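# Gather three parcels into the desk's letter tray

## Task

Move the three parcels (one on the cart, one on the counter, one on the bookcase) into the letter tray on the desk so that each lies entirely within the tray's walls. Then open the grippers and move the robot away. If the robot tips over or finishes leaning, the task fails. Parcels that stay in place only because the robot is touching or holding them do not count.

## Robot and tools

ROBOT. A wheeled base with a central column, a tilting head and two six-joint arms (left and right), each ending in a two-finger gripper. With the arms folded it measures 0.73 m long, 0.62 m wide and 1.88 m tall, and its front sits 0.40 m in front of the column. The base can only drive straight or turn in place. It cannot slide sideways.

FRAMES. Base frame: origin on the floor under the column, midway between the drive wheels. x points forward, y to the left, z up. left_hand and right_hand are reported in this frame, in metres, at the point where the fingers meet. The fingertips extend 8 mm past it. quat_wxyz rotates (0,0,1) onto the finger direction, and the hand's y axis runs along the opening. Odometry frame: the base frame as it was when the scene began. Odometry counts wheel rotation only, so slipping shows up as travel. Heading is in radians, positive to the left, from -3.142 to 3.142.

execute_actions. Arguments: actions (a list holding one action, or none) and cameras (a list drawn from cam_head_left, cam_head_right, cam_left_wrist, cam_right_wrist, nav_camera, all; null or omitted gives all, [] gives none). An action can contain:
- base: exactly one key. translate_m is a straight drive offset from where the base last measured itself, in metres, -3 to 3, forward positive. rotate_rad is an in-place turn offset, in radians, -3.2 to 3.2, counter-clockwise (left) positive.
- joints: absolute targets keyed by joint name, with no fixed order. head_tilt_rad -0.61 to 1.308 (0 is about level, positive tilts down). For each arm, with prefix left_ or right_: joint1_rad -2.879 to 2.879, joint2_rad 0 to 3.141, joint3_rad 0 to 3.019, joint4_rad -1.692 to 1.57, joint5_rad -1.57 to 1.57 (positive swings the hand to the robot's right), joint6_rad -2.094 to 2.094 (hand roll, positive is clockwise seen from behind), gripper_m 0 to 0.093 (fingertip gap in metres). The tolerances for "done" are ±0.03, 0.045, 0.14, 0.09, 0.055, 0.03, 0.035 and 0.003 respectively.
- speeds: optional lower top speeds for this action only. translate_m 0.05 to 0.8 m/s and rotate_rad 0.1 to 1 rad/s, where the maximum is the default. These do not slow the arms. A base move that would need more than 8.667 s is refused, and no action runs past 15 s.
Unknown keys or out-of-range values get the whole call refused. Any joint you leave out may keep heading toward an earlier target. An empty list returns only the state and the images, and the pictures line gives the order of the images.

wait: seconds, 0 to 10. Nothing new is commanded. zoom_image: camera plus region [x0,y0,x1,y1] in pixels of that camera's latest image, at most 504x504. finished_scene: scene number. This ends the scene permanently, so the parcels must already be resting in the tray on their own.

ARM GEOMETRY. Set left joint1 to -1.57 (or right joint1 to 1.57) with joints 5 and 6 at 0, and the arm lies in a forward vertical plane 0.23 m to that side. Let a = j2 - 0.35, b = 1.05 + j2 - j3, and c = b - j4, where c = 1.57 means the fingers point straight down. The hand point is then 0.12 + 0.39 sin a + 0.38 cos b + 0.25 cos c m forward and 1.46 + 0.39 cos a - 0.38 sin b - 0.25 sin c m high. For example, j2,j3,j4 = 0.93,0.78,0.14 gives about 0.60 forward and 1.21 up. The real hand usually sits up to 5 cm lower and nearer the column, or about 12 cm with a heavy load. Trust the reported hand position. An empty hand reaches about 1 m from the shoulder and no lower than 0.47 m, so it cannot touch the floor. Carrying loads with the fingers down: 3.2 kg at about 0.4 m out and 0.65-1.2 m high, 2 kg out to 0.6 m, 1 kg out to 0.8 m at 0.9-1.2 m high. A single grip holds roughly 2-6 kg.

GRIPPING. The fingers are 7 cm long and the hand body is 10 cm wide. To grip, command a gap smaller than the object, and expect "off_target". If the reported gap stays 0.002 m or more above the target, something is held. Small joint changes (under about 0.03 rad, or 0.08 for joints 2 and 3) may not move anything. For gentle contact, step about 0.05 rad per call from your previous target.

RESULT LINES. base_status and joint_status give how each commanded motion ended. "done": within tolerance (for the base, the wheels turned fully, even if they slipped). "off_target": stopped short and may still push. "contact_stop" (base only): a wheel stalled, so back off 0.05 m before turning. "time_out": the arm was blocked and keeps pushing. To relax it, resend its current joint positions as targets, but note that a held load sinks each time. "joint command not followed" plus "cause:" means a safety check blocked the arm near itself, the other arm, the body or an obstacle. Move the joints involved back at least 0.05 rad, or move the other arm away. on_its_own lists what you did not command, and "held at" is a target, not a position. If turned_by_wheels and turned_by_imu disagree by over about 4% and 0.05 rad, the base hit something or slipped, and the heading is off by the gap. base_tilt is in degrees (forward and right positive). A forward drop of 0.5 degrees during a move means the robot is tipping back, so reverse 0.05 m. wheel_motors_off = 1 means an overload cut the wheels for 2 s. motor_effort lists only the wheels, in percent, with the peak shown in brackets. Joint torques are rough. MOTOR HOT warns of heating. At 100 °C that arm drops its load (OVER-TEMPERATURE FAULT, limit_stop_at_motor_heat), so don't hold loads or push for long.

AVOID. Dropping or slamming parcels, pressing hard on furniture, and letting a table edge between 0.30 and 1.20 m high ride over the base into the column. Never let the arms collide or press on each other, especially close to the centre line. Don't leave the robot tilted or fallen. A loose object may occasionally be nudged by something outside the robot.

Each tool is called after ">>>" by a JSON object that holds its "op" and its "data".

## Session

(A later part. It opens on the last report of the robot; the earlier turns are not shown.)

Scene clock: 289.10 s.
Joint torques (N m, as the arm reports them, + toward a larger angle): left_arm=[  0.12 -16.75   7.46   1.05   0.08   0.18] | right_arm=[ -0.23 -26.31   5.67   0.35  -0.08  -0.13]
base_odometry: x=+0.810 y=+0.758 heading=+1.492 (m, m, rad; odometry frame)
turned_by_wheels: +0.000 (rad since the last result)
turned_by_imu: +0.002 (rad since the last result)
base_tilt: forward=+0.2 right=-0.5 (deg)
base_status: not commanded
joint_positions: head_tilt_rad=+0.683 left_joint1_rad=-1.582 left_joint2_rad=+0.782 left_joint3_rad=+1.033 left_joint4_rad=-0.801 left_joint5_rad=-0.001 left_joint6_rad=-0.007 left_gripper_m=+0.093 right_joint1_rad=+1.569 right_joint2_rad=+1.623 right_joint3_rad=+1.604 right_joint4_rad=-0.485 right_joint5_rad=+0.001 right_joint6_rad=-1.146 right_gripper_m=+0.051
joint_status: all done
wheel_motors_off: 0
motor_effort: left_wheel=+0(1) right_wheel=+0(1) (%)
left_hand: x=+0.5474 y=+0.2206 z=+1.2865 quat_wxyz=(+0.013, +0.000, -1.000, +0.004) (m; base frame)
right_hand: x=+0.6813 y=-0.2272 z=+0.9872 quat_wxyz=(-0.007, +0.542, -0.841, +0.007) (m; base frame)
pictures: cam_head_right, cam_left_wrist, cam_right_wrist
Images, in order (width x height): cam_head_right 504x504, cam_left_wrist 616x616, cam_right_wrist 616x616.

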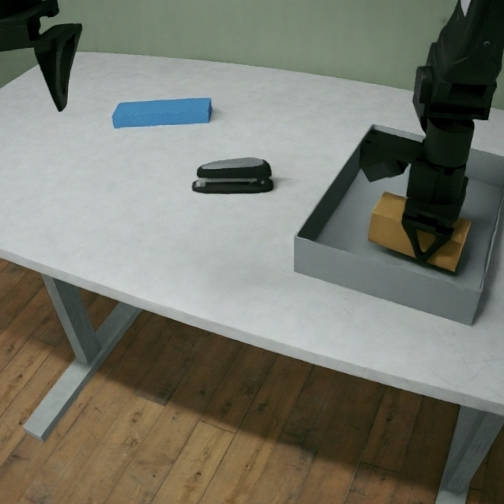

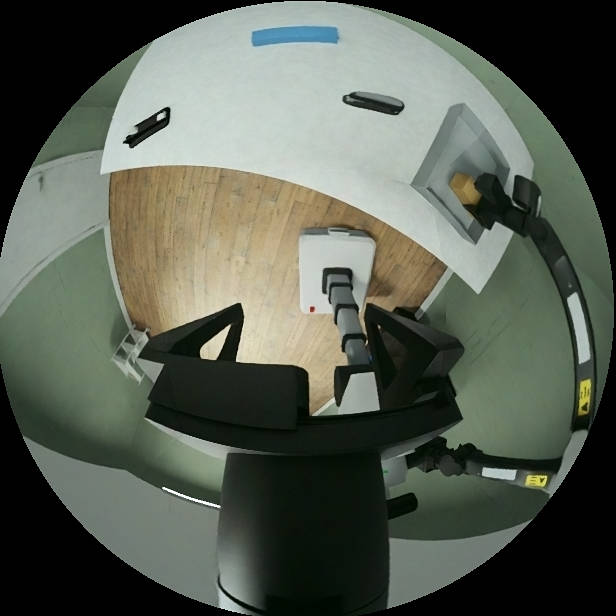

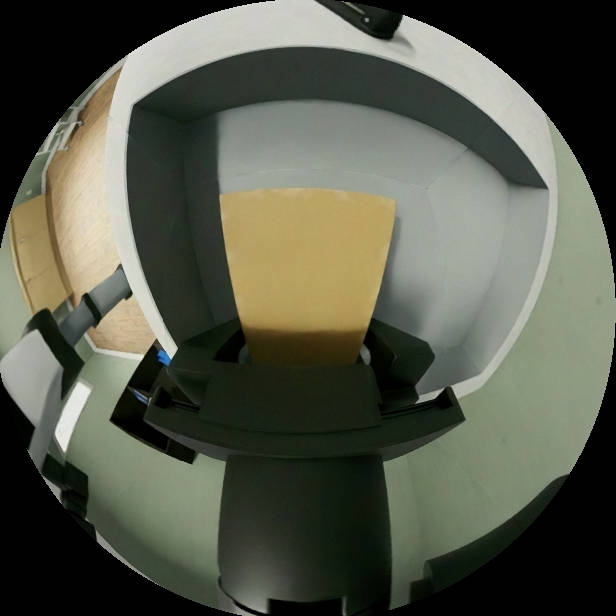

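>>> {"op": "execute_actions", "data": {"actions": [{"joints": {"right_joint2_rad": 1.657}}], "cameras": ["cam_head_right"]}}

Scene clock: 296.80 s.
Joint torques (N m, as the arm reports them, + toward a larger angle): left_arm=[  0.56 -17.21   7.14   0.93   0.08   0.2 ] | right_arm=[ -0.19 -24.51   5.36   0.32  -0.08  -0.14]
base_odometry: x=+0.810 y=+0.758 heading=+1.492 (m, m, rad; odometry frame)
turned_by_wheels: +0.000 (rad since the last result)
turned_by_imu: +0.001 (rad since the last result)
base_tilt: forward=+0.2 right=-0.5 (deg)
base_status: not commanded
joint_positions: head_tilt_rad=+0.683 left_joint1_rad=-1.582 left_joint2_rad=+0.782 left_joint3_rad=+1.033 left_joint4_rad=-0.801 left_joint5_rad=-0.001 left_joint6_rad=-0.007 left_gripper_m=+0.093 right_joint1_rad=+1.569 right_joint2_rad=+1.658 right_joint3_rad=+1.604 right_joint4_rad=-0.485 right_joint5_rad=+0.001 right_joint6_rad=-1.146 right_gripper_m=+0.051
joint_status: all done
wheel_motors_off: 0
motor_effort: left_wheel=+0(0) right_wheel=-1(1) (%)
left_hand: x=+0.5474 y=+0.2206 z=+1.2865 quat_wxyz=(+0.013, +0.000, -1.000, +0.004) (m; base frame)
right_hand: x=+0.6645 y=-0.2273 z=+0.9679 quat_wxyz=(+0.008, +0.542, -0.841, -0.003) (m; base frame)
pictures: cam_head_right
Images, in order (width x height): cam_head_right 504x504.

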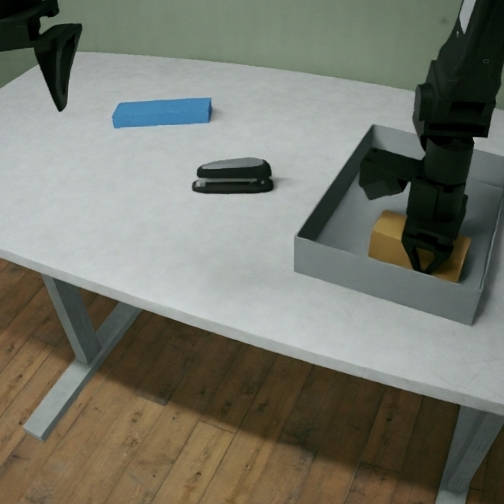

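>>> {"op": "execute_actions", "data": {"actions": [{"joints": {"right_gripper_m": 0.075}}], "cameras": ["cam_right_wrist"]}}

>>> {"op": "execute_actions", "data": {"actions": [{"joints": {"right_joint2_rad": 1.33, "right_joint3_rad": 1.46, "right_joint4_rad": -0.67}}], "cameras": ["cam_head_right", "cam_right_wrist"]}}

Scene clock: 325.33 s.
Joint torques (N m, as the arm reports them, + toward a larger angle): left_arm=[  0.61 -17.27   7.28   0.95   0.07   0.16] | right_arm=[ -0.15 -24.61   5.39   0.3   -0.08  -0.13]
base_odometry: x=+0.810 y=+0.758 heading=+1.492 (m, m, rad; odometry frame)
turned_by_wheels: +0.000 (rad since the last result)
turned_by_imu: +0.001 (rad since the last result)
base_tilt: forward=+0.2 right=-0.5 (deg)
base_status: not commanded
joint_positions: head_tilt_rad=+0.683 left_joint1_rad=-1.582 left_joint2_rad=+0.782 left_joint3_rad=+1.033 left_joint4_rad=-0.801 left_joint5_rad=-0.001 left_joint6_rad=-0.007 left_gripper_m=+0.093 right_joint1_rad=+1.569 right_joint2_rad=+1.658 right_joint3_rad=+1.604 right_joint4_rad=-0.485 right_joint5_rad=+0.001 right_joint6_rad=-1.146 right_gripper_m=+0.075
joint_status: all done
wheel_motors_off: 0
motor_effort: left_wheel=+0(0) right_wheel=-1(1) (%)
left_hand: x=+0.5474 y=+0.2206 z=+1.2865 quat_wxyz=(+0.013, +0.000, -1.000, +0.004) (m; base frame)
right_hand: x=+0.6645 y=-0.2273 z=+0.9679 quat_wxyz=(+0.008, +0.542, -0.841, -0.003) (m; base frame)
pictures: cam_right_wrist
Images, in order (width x height): cam_right_wrist 616x616.

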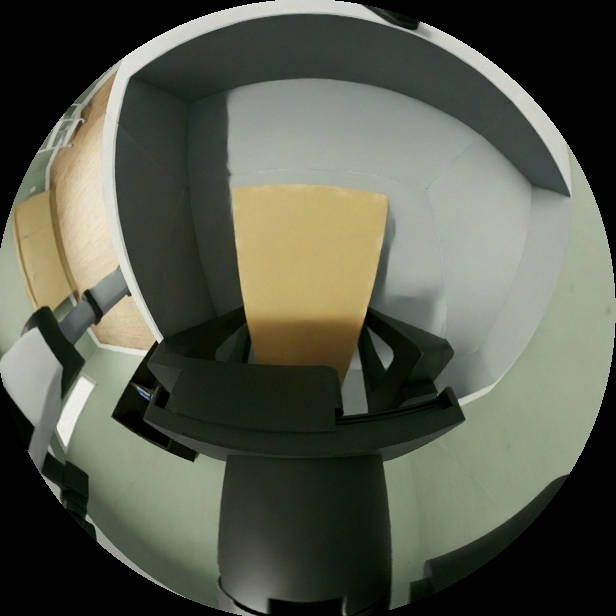

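Scene clock: 326.70 s.
Joint torques (N m, as the arm reports them, + toward a larger angle): left_arm=[  0.55 -17.89   7.28   0.97   0.1    0.17] | right_arm=[ -0.27 -23.32   6.93   0.25  -0.13  -0.12]
base_odometry: x=+0.810 y=+0.758 heading=+1.492 (m, m, rad; odometry frame)
turned_by_wheels: +0.000 (rad since the last result)
turned_by_imu: +0.001 (rad since the last result)
base_tilt: forward=+0.3 right=-0.6 (deg)
base_status: not commanded
joint_positions: head_tilt_rad=+0.683 left_joint1_rad=-1.582 left_joint2_rad=+0.782 left_joint3_rad=+1.033 left_joint4_rad=-0.801 left_joint5_rad=-0.001 left_joint6_rad=-0.007 left_gripper_m=+0.093 right_joint1_rad=+1.569 right_joint2_rad=+1.325 right_joint3_rad=+1.452 right_joint4_rad=-0.668 right_joint5_rad=+0.002 right_joint6_rad=-1.147 right_gripper_m=+0.075
joint_status: all done
wheel_motors_off: 0
motor_effort: left_wheel=+0(0) right_wheel=+0(1) (%)
left_hand: x=+0.5474 y=+0.2206 z=+1.2865 quat_wxyz=(+0.013, +0.000, -1.000, +0.004) (m; base frame)
right_hand: x=+0.6699 y=-0.2272 z=+1.1208 quat_wxyz=(+0.009, +0.542, -0.840, -0.003) (m; base frame)
pictures: cam_head_right, cam_right_wrist
Images, in order (width x height): cam_head_right 504x504, cam_right_wrist 616x616.

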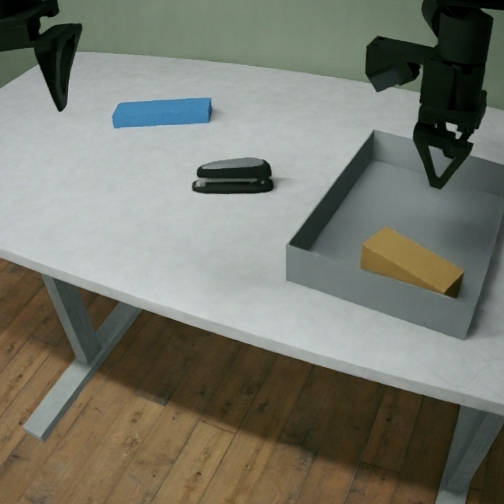

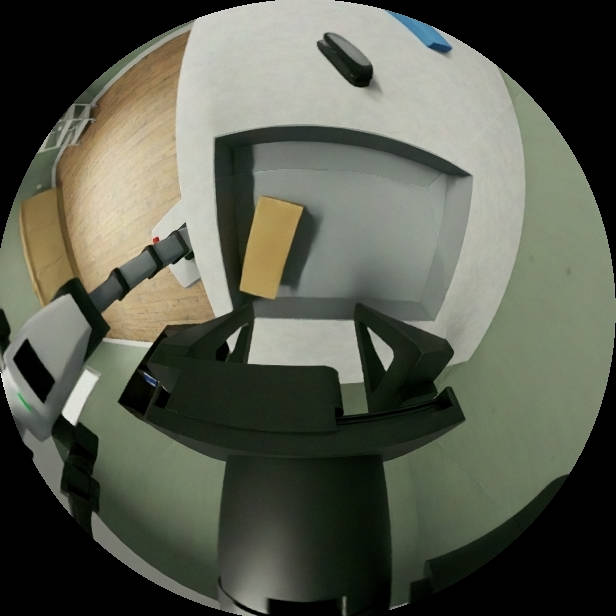

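>>> {"op": "execute_actions", "data": {"actions": [{"base": {"rotate_rad": 2.572}, "joints": {"head_tilt_rad": 0.25, "right_joint2_rad": 0.77, "right_joint3_rad": 1.04, "right_joint4_rad": -0.79, "right_joint6_rad": 0.0, "right_gripper_m": 0.093}}]}}

Scene clock: 338.30 s.
Joint torques (N m, as the arm reports them, + toward a larger angle): left_arm=[  0.98 -16.79   7.39   1.19   0.08   0.18] | right_arm=[ -0.26 -16.61   5.83   0.26  -0.02   0.14]
base_odometry: x=+0.810 y=+0.758 heading=-2.220 (m, m, rad; odometry frame)
turned_by_wheels: +2.572 (rad since the last result)
turned_by_imu: +2.558 (rad since the last result)
base_tilt: forward=+0.2 right=-0.5 (deg)
base_status: done
joint_positions: head_tilt_rad=+0.269 left_joint1_rad=-1.582 left_joint2_rad=+0.782 left_joint3_rad=+1.033 left_joint4_rad=-0.801 left_joint5_rad=-0.001 left_joint6_rad=-0.007 left_gripper_m=+0.093 right_joint1_rad=+1.567 right_joint2_rad=+0.762 right_joint3_rad=+1.060 right_joint4_rad=-0.785 right_joint5_rad=+0.002 right_joint6_rad=-0.014 right_gripper_m=+0.093
joint_status: all done
wheel_motors_off: 0
motor_effort: left_wheel=+0(38) right_wheel=+0(36) (%)
left_hand: x=+0.5474 y=+0.2206 z=+1.2865 quat_wxyz=(+0.013, +0.000, -1.000, +0.004) (m; base frame)
right_hand: x=+0.5679 y=-0.2271 z=+1.3022 quat_wxyz=(-0.018, +0.006, -1.000, +0.003) (m; base frame)
pictures: cam_head_left, cam_head_right, cam_left_wrist, cam_right_wrist, nav_camera
Images, in order (width x height): cam_head_left 504x504, cam_head_right 504x504, cam_left_wrist 616x616, cam_right_wrist 616x616, nav_camera 504x504.

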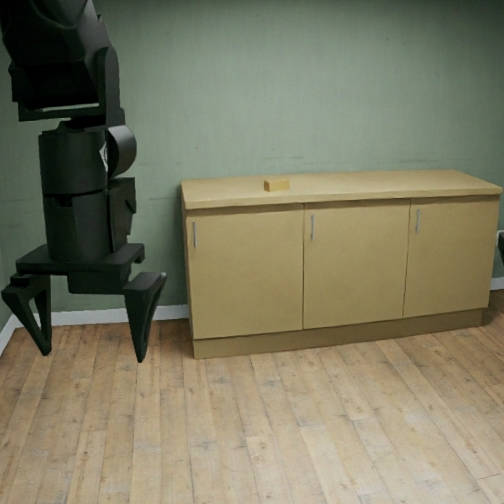

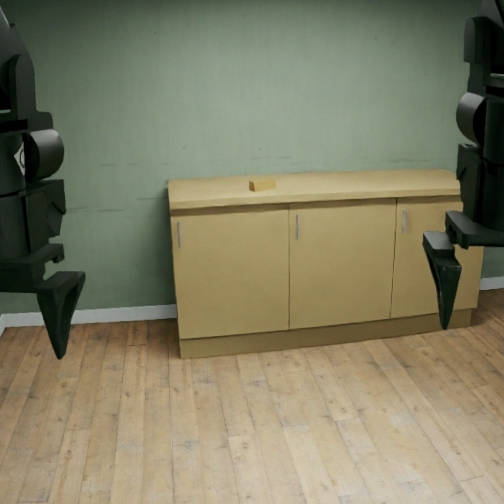

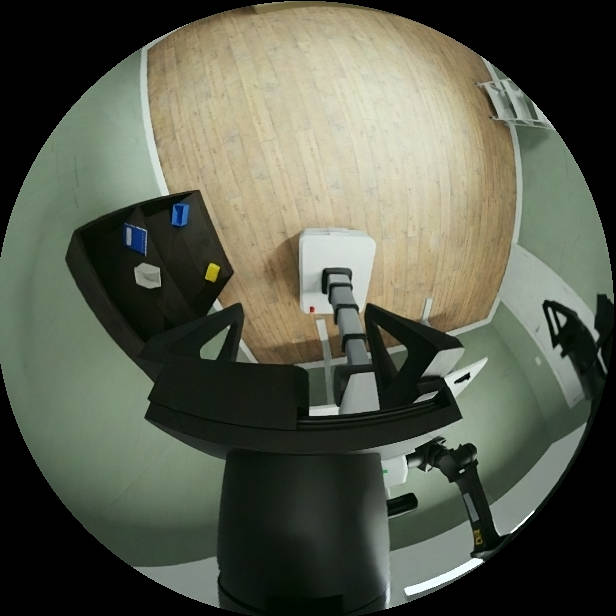

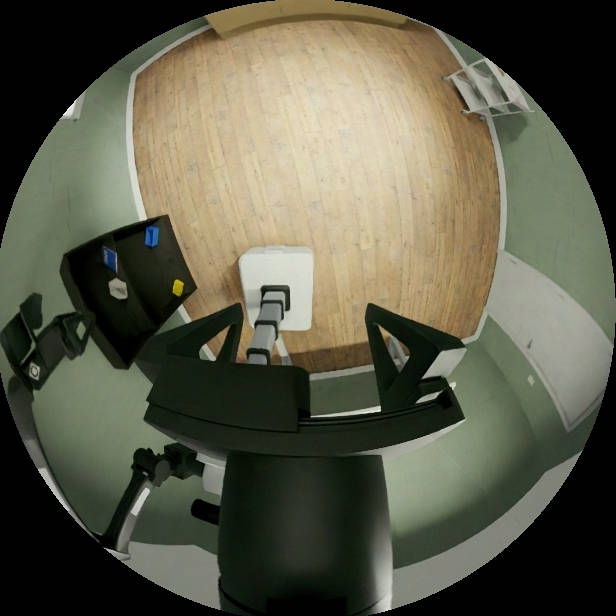

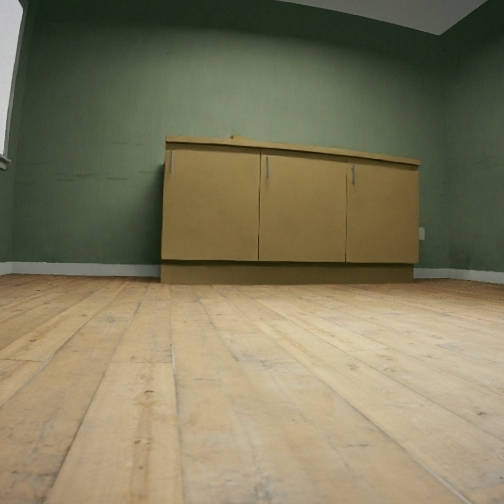

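>>> {"op": "zoom_image", "data": {"camera": "cam_head_left", "region": [230, 160, 330, 220]}}

>>> {"op": "zoom_image", "data": {"camera": "cam_head_right", "region": [230, 160, 330, 220]}}

>>> {"op": "zoom_image", "data": {"camera": "cam_right_wrist", "region": [420, 30, 560, 150]}}

Region (230, 160, 330, 220) of cam_head_left's 504x504 image, scaled by 5.040, with more detail than that image has; it fills the top 302 rows of this view, and the rest is white.

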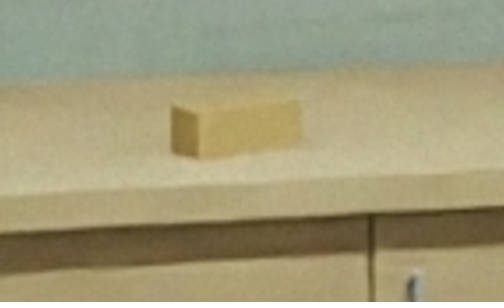

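Region (230, 160, 330, 220) of cam_head_right's 504x504 image, scaled by 5.040, with more detail than that image has; it fills the top 302 rows of this view, and the rest is white.

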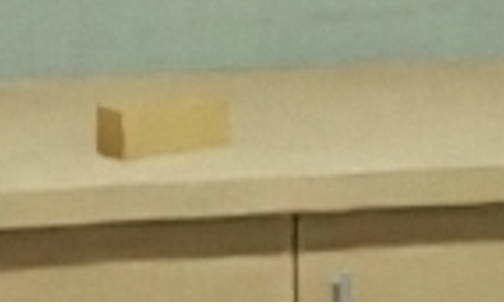

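Region (420, 30, 560, 150) of cam_right_wrist's 616x616 image, scaled by 3.600, with more detail than that image has; it fills the top 432 rows of this view, and the rest is white.

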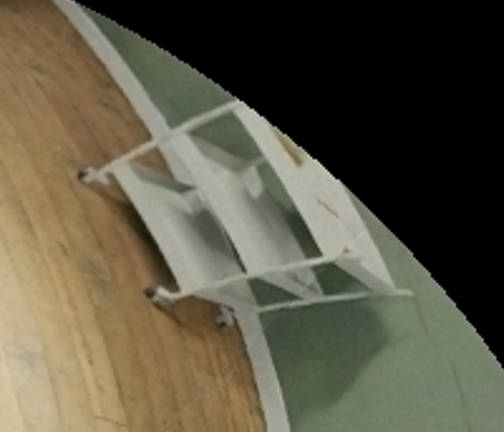

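>>> {"op": "execute_actions", "data": {"actions": [{"base": {"translate_m": 2.45}, "joints": {"head_tilt_rad": 0.68, "left_joint2_rad": 1.235, "left_joint3_rad": 1.41, "left_joint4_rad": -0.655, "left_joint6_rad": 0.85, "right_joint5_rad": 0.6}}]}}

Scene clock: 378.10 s.
Joint torques (N m, as the arm reports them, + toward a larger angle): left_arm=[  0.44 -23.04   6.5    0.69   0.17   0.15] | right_arm=[ -0.59 -16.85   6.48   0.2    0.55   0.19]
base_odometry: x=-0.670 y=-1.195 heading=-2.220 (m, m, rad; odometry frame)
turned_by_wheels: +0.000 (rad since the last result)
turned_by_imu: +0.006 (rad since the last result)
base_tilt: forward=+0.2 right=-0.5 (deg)
base_status: done
joint_positions: head_tilt_rad=+0.683 left_joint1_rad=-1.582 left_joint2_rad=+1.247 left_joint3_rad=+1.383 left_joint4_rad=-0.663 left_joint5_rad=-0.001 left_joint6_rad=+0.843 left_gripper_m=+0.093 right_joint1_rad=+1.567 right_joint2_rad=+0.764 right_joint3_rad=+1.051 right_joint4_rad=-0.785 right_joint5_rad=+0.597 right_joint6_rad=-0.014 right_gripper_m=+0.093
joint_status: all done
wheel_motors_off: 0
motor_effort: left_wheel=+0(46) right_wheel=+0(49) (%)
left_hand: x=+0.6588 y=+0.2187 z=+1.1475 quat_wxyz=(+0.000, -0.412, -0.911, +0.004) (m; base frame)
right_hand: x=+0.5622 y=-0.3233 z=+1.3291 quat_wxyz=(-0.010, +0.002, -0.955, +0.296) (m; base frame)
pictures: cam_head_left, cam_head_right, cam_left_wrist, cam_right_wrist, nav_camera
Images, in order (width x height): cam_head_left 504x504, cam_head_right 504x504, cam_left_wrist 616x616, cam_right_wrist 616x616, nav_camera 504x504.

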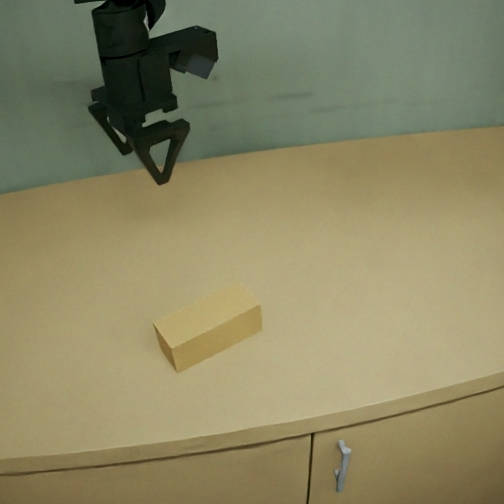

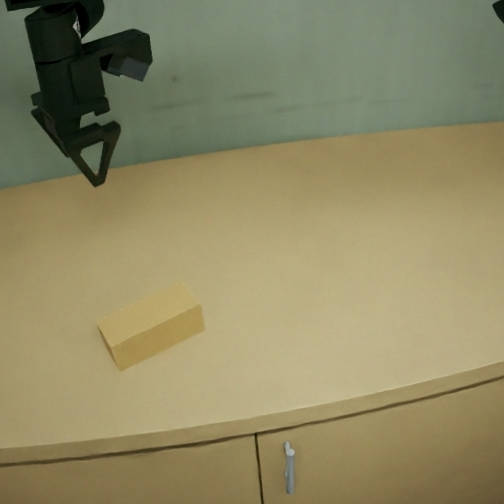

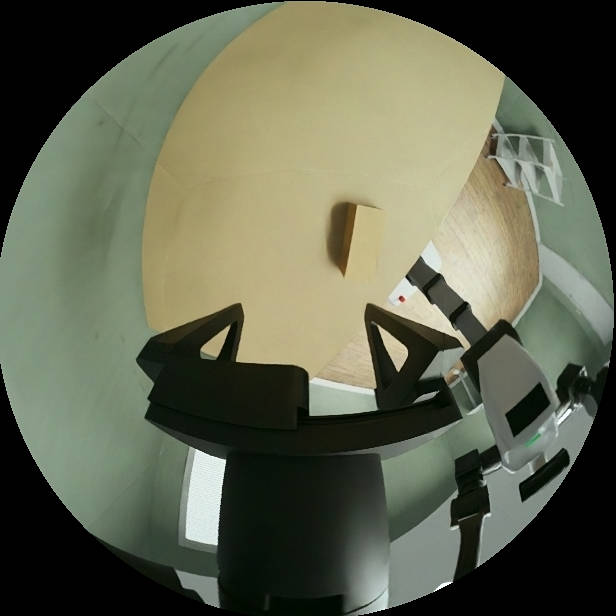

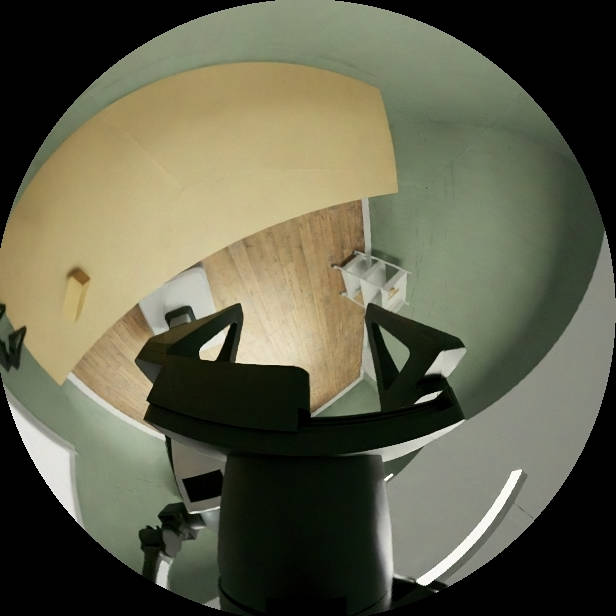

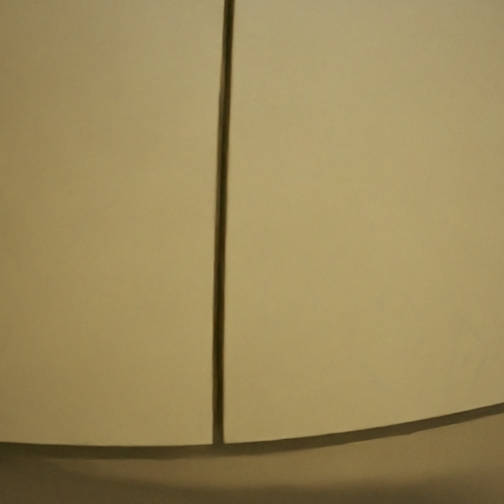

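>>> {"op": "zoom_image", "data": {"camera": "cam_left_wrist", "region": [310, 180, 450, 320]}}

>>> {"op": "zoom_image", "data": {"camera": "cam_head_left", "region": [130, 260, 290, 400]}}

>>> {"op": "zoom_image", "data": {"camera": "cam_head_right", "region": [70, 260, 230, 400]}}

>>> {"op": "zoom_image", "data": {"camera": "cam_right_wrist", "region": [320, 230, 430, 330]}}

Region (310, 180, 450, 320) of cam_left_wrist's 616x616 image, scaled by 3.600, with more detail than that image has.

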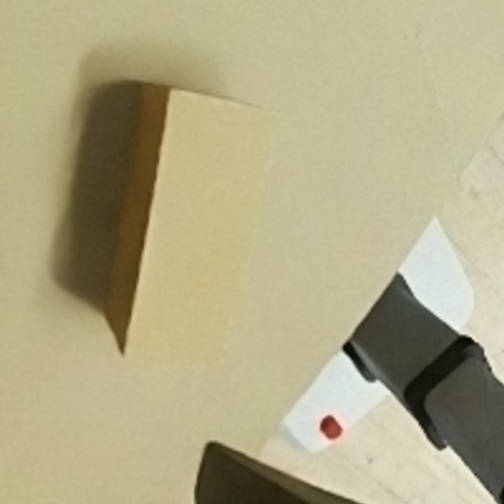

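Region (130, 260, 290, 400) of cam_head_left's 504x504 image, scaled by 3.150, with more detail than that image has; it fills the top 441 rows of this view, and the rest is white.

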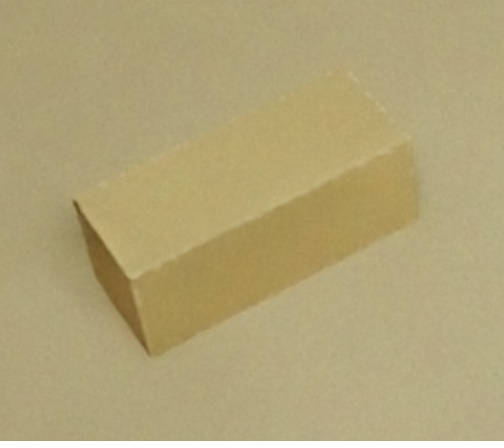

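Region (70, 260, 230, 400) of cam_head_right's 504x504 image, scaled by 3.150, with more detail than that image has; it fills the top 441 rows of this view, and the rest is white.

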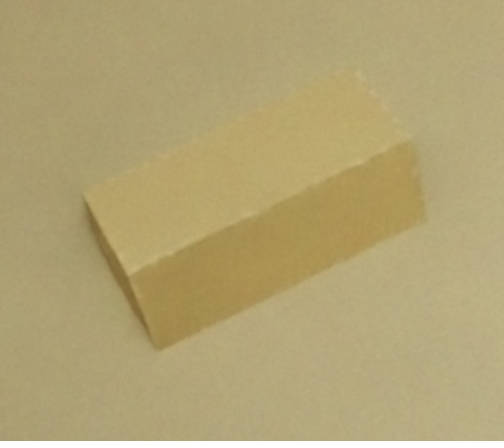

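Region (320, 230, 430, 330) of cam_right_wrist's 616x616 image, scaled by 4.582, with more detail than that image has; it fills the top 458 rows of this view, and the rest is white.

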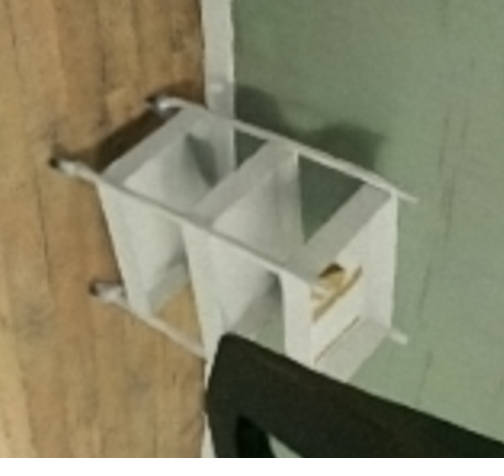

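>>> {"op": "execute_actions", "data": {"actions": [{"base": {"rotate_rad": -0.113}, "joints": {"head_tilt_rad": 0.8, "left_joint2_rad": 1.425, "left_joint3_rad": 1.166, "left_joint4_rad": -0.238, "left_joint6_rad": 0.77}}], "cameras": ["cam_head_left", "cam_left_wrist", "cam_right_wrist"]}}

Scene clock: 430.30 s.
Joint torques (N m, as the arm reports them, + toward a larger angle): left_arm=[  0.57 -20.85   2.4    1.08   0.1    0.08] | right_arm=[ -0.51 -16.81   6.54   0.19   0.52   0.19]
base_odometry: x=-0.670 y=-1.195 heading=-2.332 (m, m, rad; odometry frame)
turned_by_wheels: -0.112 (rad since the last result)
turned_by_imu: -0.110 (rad since the last result)
base_tilt: forward=+0.2 right=-0.6 (deg)
base_status: done
joint_positions: head_tilt_rad=+0.802 left_joint1_rad=-1.577 left_joint2_rad=+1.447 left_joint3_rad=+1.156 left_joint4_rad=-0.253 left_joint5_rad=+0.000 left_joint6_rad=+0.775 left_gripper_m=+0.093 right_joint1_rad=+1.568 right_joint2_rad=+0.764 right_joint3_rad=+1.051 right_joint4_rad=-0.785 right_joint5_rad=+0.598 right_joint6_rad=-0.014 right_gripper_m=+0.093
joint_status: all done
wheel_motors_off: 0
motor_effort: left_wheel=+0(31) right_wheel=-1(38) (%)
left_hand: x=+0.5497 y=+0.2207 z=+1.0128 quat_wxyz=(+0.009, -0.379, -0.925, +0.006) (m; base frame)
right_hand: x=+0.5622 y=-0.3233 z=+1.3291 quat_wxyz=(-0.010, +0.002, -0.955, +0.296) (m; base frame)
pictures: cam_head_left, cam_left_wrist, cam_right_wrist
Images, in order (width x height): cam_head_left 504x504, cam_left_wrist 616x616, cam_right_wrist 616x616.

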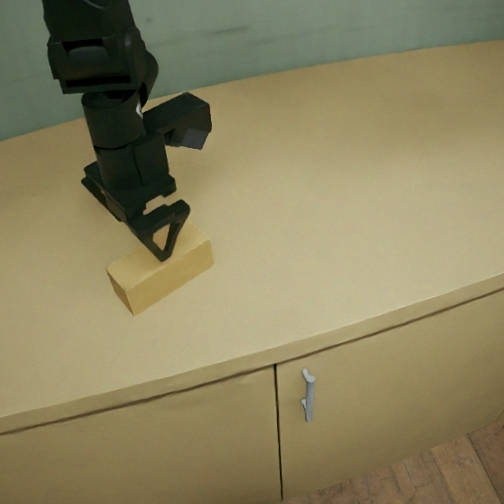

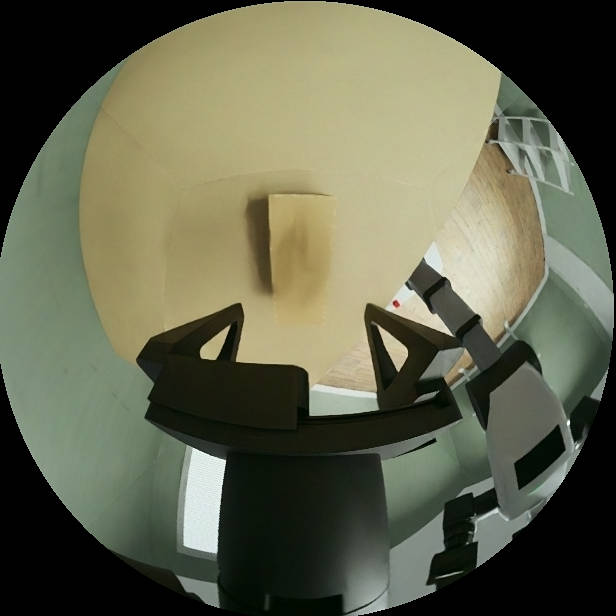

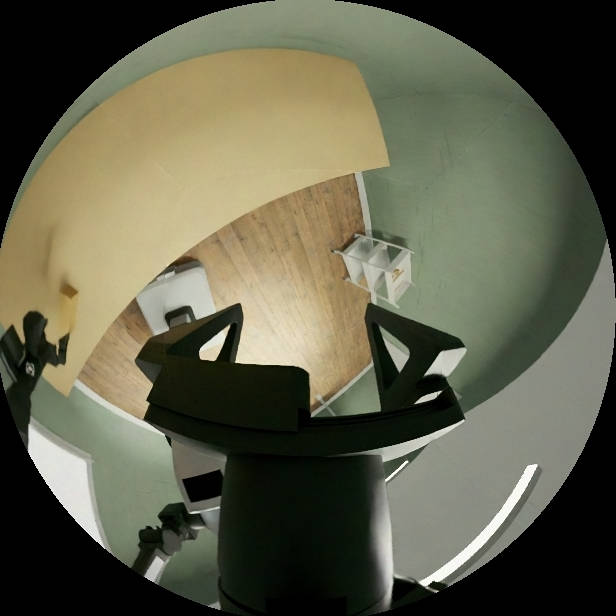

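>>> {"op": "execute_actions", "data": {"actions": [{"joints": {"left_joint2_rad": 1.632, "left_joint3_rad": 1.298, "left_joint4_rad": -0.142}}], "cameras": ["cam_head_left", "cam_left_wrist"]}}

Scene clock: 442.63 s.
Joint torques (N m, as the arm reports them, + toward a larger angle): left_arm=[ -0.13 -14.45   0.92   0.84  -0.02   0.11] | right_arm=[ -0.59 -16.67   6.54   0.2    0.53   0.2 ]
base_odometry: x=-0.670 y=-1.195 heading=-2.332 (m, m, rad; odometry frame)
turned_by_wheels: +0.000 (rad since the last result)
turned_by_imu: +0.002 (rad since the last result)
base_tilt: forward=+0.2 right=-0.6 (deg)
base_status: not commanded
joint_positions: head_tilt_rad=+0.802 left_joint1_rad=-1.575 left_joint2_rad=+1.564 left_joint3_rad=+1.315 left_joint4_rad=-0.146 left_joint5_rad=+0.004 left_joint6_rad=+0.771 left_gripper_m=+0.093 right_joint1_rad=+1.568 right_joint2_rad=+0.764 right_joint3_rad=+1.051 right_joint4_rad=-0.785 right_joint5_rad=+0.598 right_joint6_rad=-0.014 right_gripper_m=+0.093
joint_status: all done
wheel_motors_off: 0
motor_effort: left_wheel=+2(3) right_wheel=-3(4) (%)
left_hand: x=+0.6202 y=+0.2209 z=+0.9779 quat_wxyz=(-0.061, -0.376, -0.924, -0.021) (m; base frame)
right_hand: x=+0.5622 y=-0.3233 z=+1.3291 quat_wxyz=(-0.010, +0.002, -0.955, +0.296) (m; base frame)
pictures: cam_head_left, cam_left_wrist
Images, in order (width x height): cam_head_left 504x504, cam_left_wrist 616x616.

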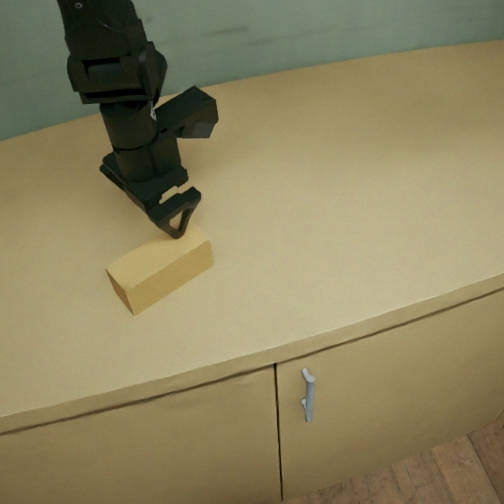

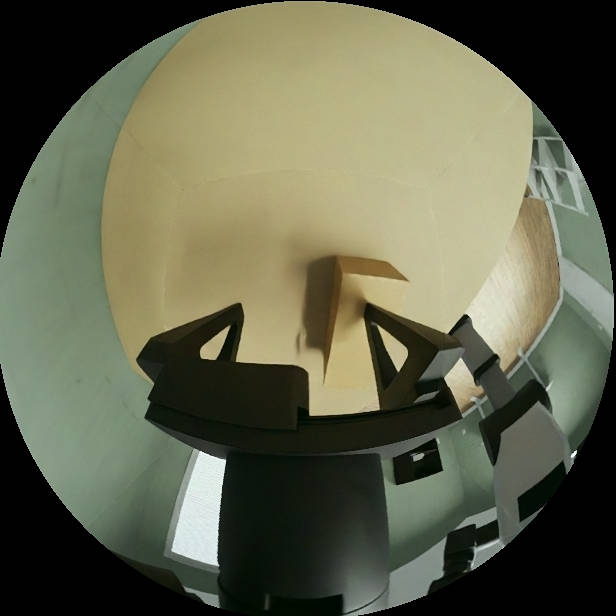

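>>> {"op": "execute_actions", "data": {"actions": [{"joints": {"left_joint2_rad": 1.5, "left_joint3_rad": 1.25}}], "cameras": ["cam_head_left", "cam_left_wrist"]}}

Scene clock: 466.50 s.
Joint torques (N m, as the arm reports them, + toward a larger angle): left_arm=[ -0.24 -22.34   2.06   0.82   0.03   0.16] | right_arm=[ -0.66 -16.64   6.54   0.24   0.53   0.19]
base_odometry: x=-0.670 y=-1.195 heading=-2.332 (m, m, rad; odometry frame)
turned_by_wheels: +0.000 (rad since the last result)
turned_by_imu: +0.001 (rad since the last result)
base_tilt: forward=+0.3 right=-0.5 (deg)
base_status: not commanded
joint_positions: head_tilt_rad=+0.802 left_joint1_rad=-1.575 left_joint2_rad=+1.525 left_joint3_rad=+1.249 left_joint4_rad=-0.144 left_joint5_rad=+0.002 left_joint6_rad=+0.769 left_gripper_m=+0.093 right_joint1_rad=+1.568 right_joint2_rad=+0.764 right_joint3_rad=+1.051 right_joint4_rad=-0.785 right_joint5_rad=+0.598 right_joint6_rad=-0.014 right_gripper_m=+0.093
joint_status: all done
wheel_motors_off: 0
motor_effort: left_wheel=+2(2) right_wheel=-3(3) (%)
left_hand: x=+0.5982 y=+0.2213 z=+0.9882 quat_wxyz=(-0.049, -0.376, -0.925, -0.017) (m; base frame)
right_hand: x=+0.5622 y=-0.3233 z=+1.3291 quat_wxyz=(-0.010, +0.002, -0.955, +0.296) (m; base frame)
pictures: cam_head_left, cam_left_wrist
Images, in order (width x height): cam_head_left 504x504, cam_left_wrist 616x616.

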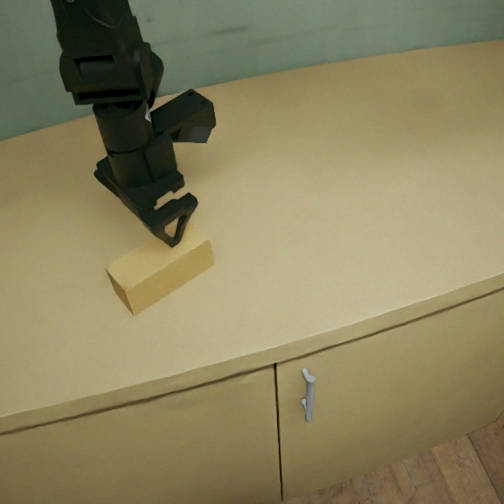

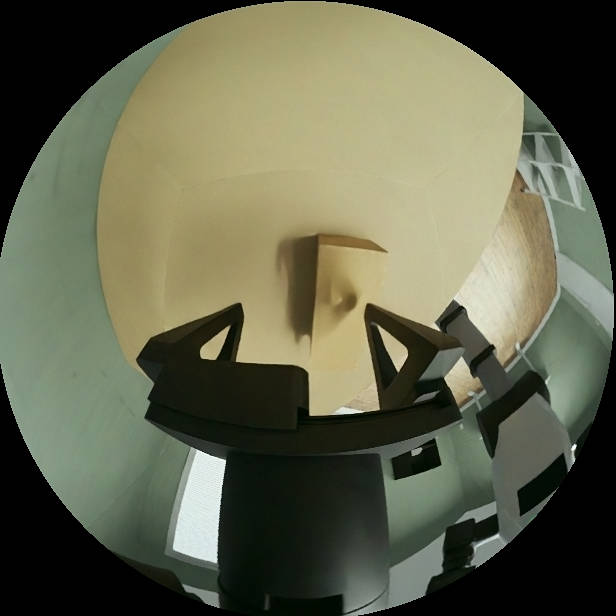

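>>> {"op": "execute_actions", "data": {"actions": [{"joints": {"left_joint2_rad": 1.62, "left_joint4_rad": -0.215}}], "cameras": ["cam_head_left", "cam_left_wrist"]}}

Scene clock: 474.43 s.
Joint torques (N m, as the arm reports them, + toward a larger angle): left_arm=[ -0.02 -18.62   1.07  -0.16   0.03   0.16] | right_arm=[ -0.62 -16.74   6.53   0.22   0.53   0.19]
base_odometry: x=-0.670 y=-1.195 heading=-2.332 (m, m, rad; odometry frame)
turned_by_wheels: +0.000 (rad since the last result)
turned_by_imu: +0.002 (rad since the last result)
base_tilt: forward=+0.2 right=-0.5 (deg)
base_status: not commanded
joint_positions: head_tilt_rad=+0.802 left_joint1_rad=-1.575 left_joint2_rad=+1.614 left_joint3_rad=+1.249 left_joint4_rad=-0.202 left_joint5_rad=+0.002 left_joint6_rad=+0.769 left_gripper_m=+0.093 right_joint1_rad=+1.568 right_joint2_rad=+0.764 right_joint3_rad=+1.051 right_joint4_rad=-0.785 right_joint5_rad=+0.598 right_joint6_rad=-0.014 right_gripper_m=+0.093
joint_status: all done
wheel_motors_off: 0
motor_effort: left_wheel=+2(2) right_wheel=-3(3) (%)
left_hand: x=+0.5404 y=+0.2212 z=+0.9480 quat_wxyz=(+0.019, -0.376, -0.926, +0.011) (m; base frame)
right_hand: x=+0.5622 y=-0.3233 z=+1.3291 quat_wxyz=(-0.010, +0.002, -0.955, +0.296) (m; base frame)
pictures: cam_head_left, cam_left_wrist
Images, in order (width x height): cam_head_left 504x504, cam_left_wrist 616x616.

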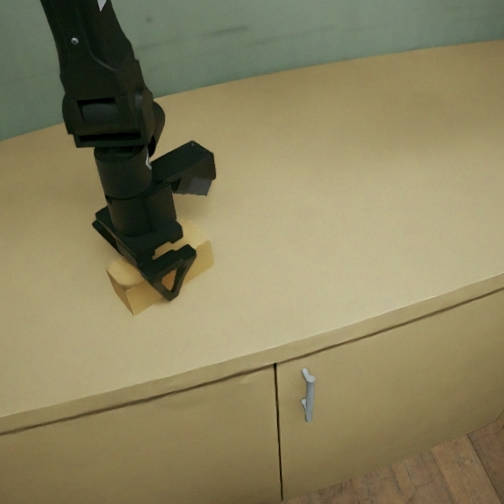

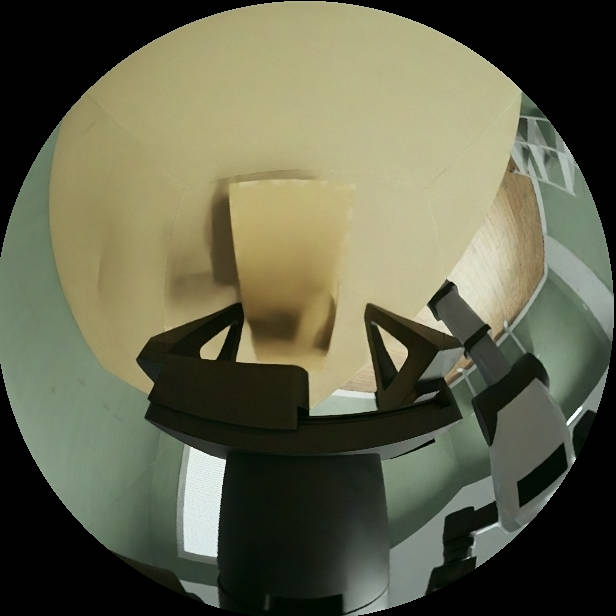

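>>> {"op": "execute_actions", "data": {"actions": [{"joints": {"left_joint4_rad": -0.15, "left_gripper_m": 0.02}}], "cameras": ["cam_head_left", "cam_left_wrist", "cam_right_wrist"]}}

>>> {"op": "zoom_image", "data": {"camera": "cam_right_wrist", "region": [325, 220, 425, 315]}}

Scene clock: 482.77 s.
Joint torques (N m, as the arm reports them, + toward a larger angle): left_arm=[ -0.08 -18.65   1.31   1.26   0.05   0.08] | right_arm=[ -0.63 -16.71   6.56   0.21   0.52   0.2 ]
base_odometry: x=-0.670 y=-1.195 heading=-2.332 (m, m, rad; odometry frame)
turned_by_wheels: +0.000 (rad since the last result)
turned_by_imu: +0.001 (rad since the last result)
base_tilt: forward=+0.2 right=-0.5 (deg)
base_status: not commanded
joint_positions: head_tilt_rad=+0.802 left_joint1_rad=-1.575 left_joint2_rad=+1.614 left_joint3_rad=+1.249 left_joint4_rad=-0.168 left_joint5_rad=+0.001 left_joint6_rad=+0.769 left_gripper_m=+0.051 right_joint1_rad=+1.568 right_joint2_rad=+0.764 right_joint3_rad=+1.051 right_joint4_rad=-0.785 right_joint5_rad=+0.598 right_joint6_rad=-0.014 right_gripper_m=+0.093
joint_status: left_gripper_m off_target (ended at +0.051, target +0.020); the others done
wheel_motors_off: 0
motor_effort: left_wheel=+3(2) right_wheel=-3(4) (%)
left_hand: x=+0.5486 y=+0.2215 z=+0.9478 quat_wxyz=(+0.004, -0.376, -0.926, +0.004) (m; base frame)
right_hand: x=+0.5622 y=-0.3233 z=+1.3291 quat_wxyz=(-0.010, +0.002, -0.955, +0.296) (m; base frame)
pictures: cam_head_left, cam_left_wrist, cam_right_wrist
Images, in order (width x height): cam_head_left 504x504, cam_left_wrist 616x616, cam_right_wrist 616x616.

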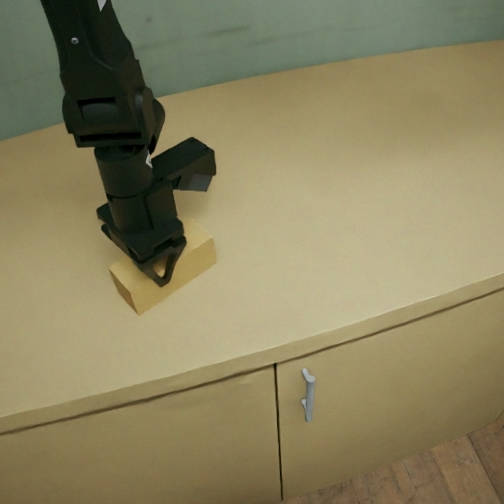

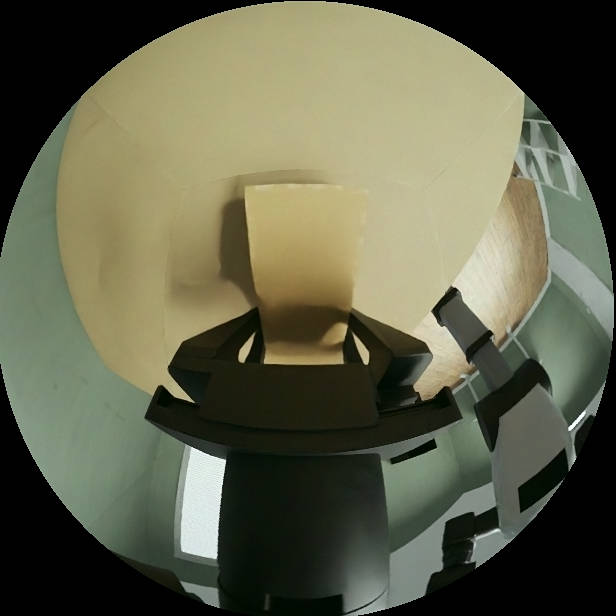

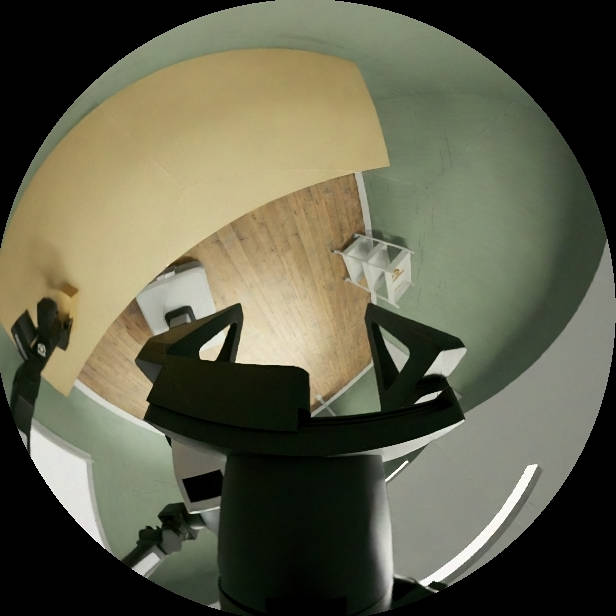

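Region (325, 220, 425, 315) of cam_right_wrist's 616x616 image, scaled by 5.040, with more detail than that image has; it fills the top 479 rows of this view, and the rest is white.

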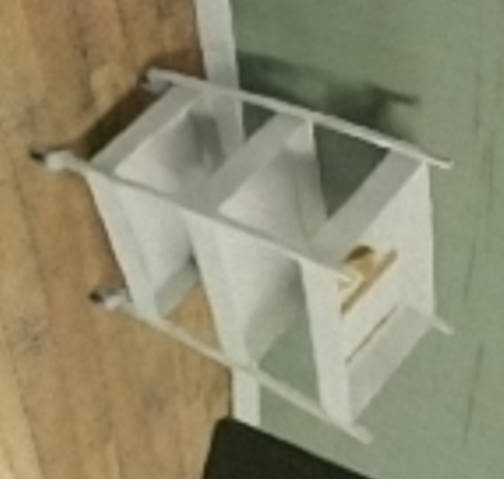

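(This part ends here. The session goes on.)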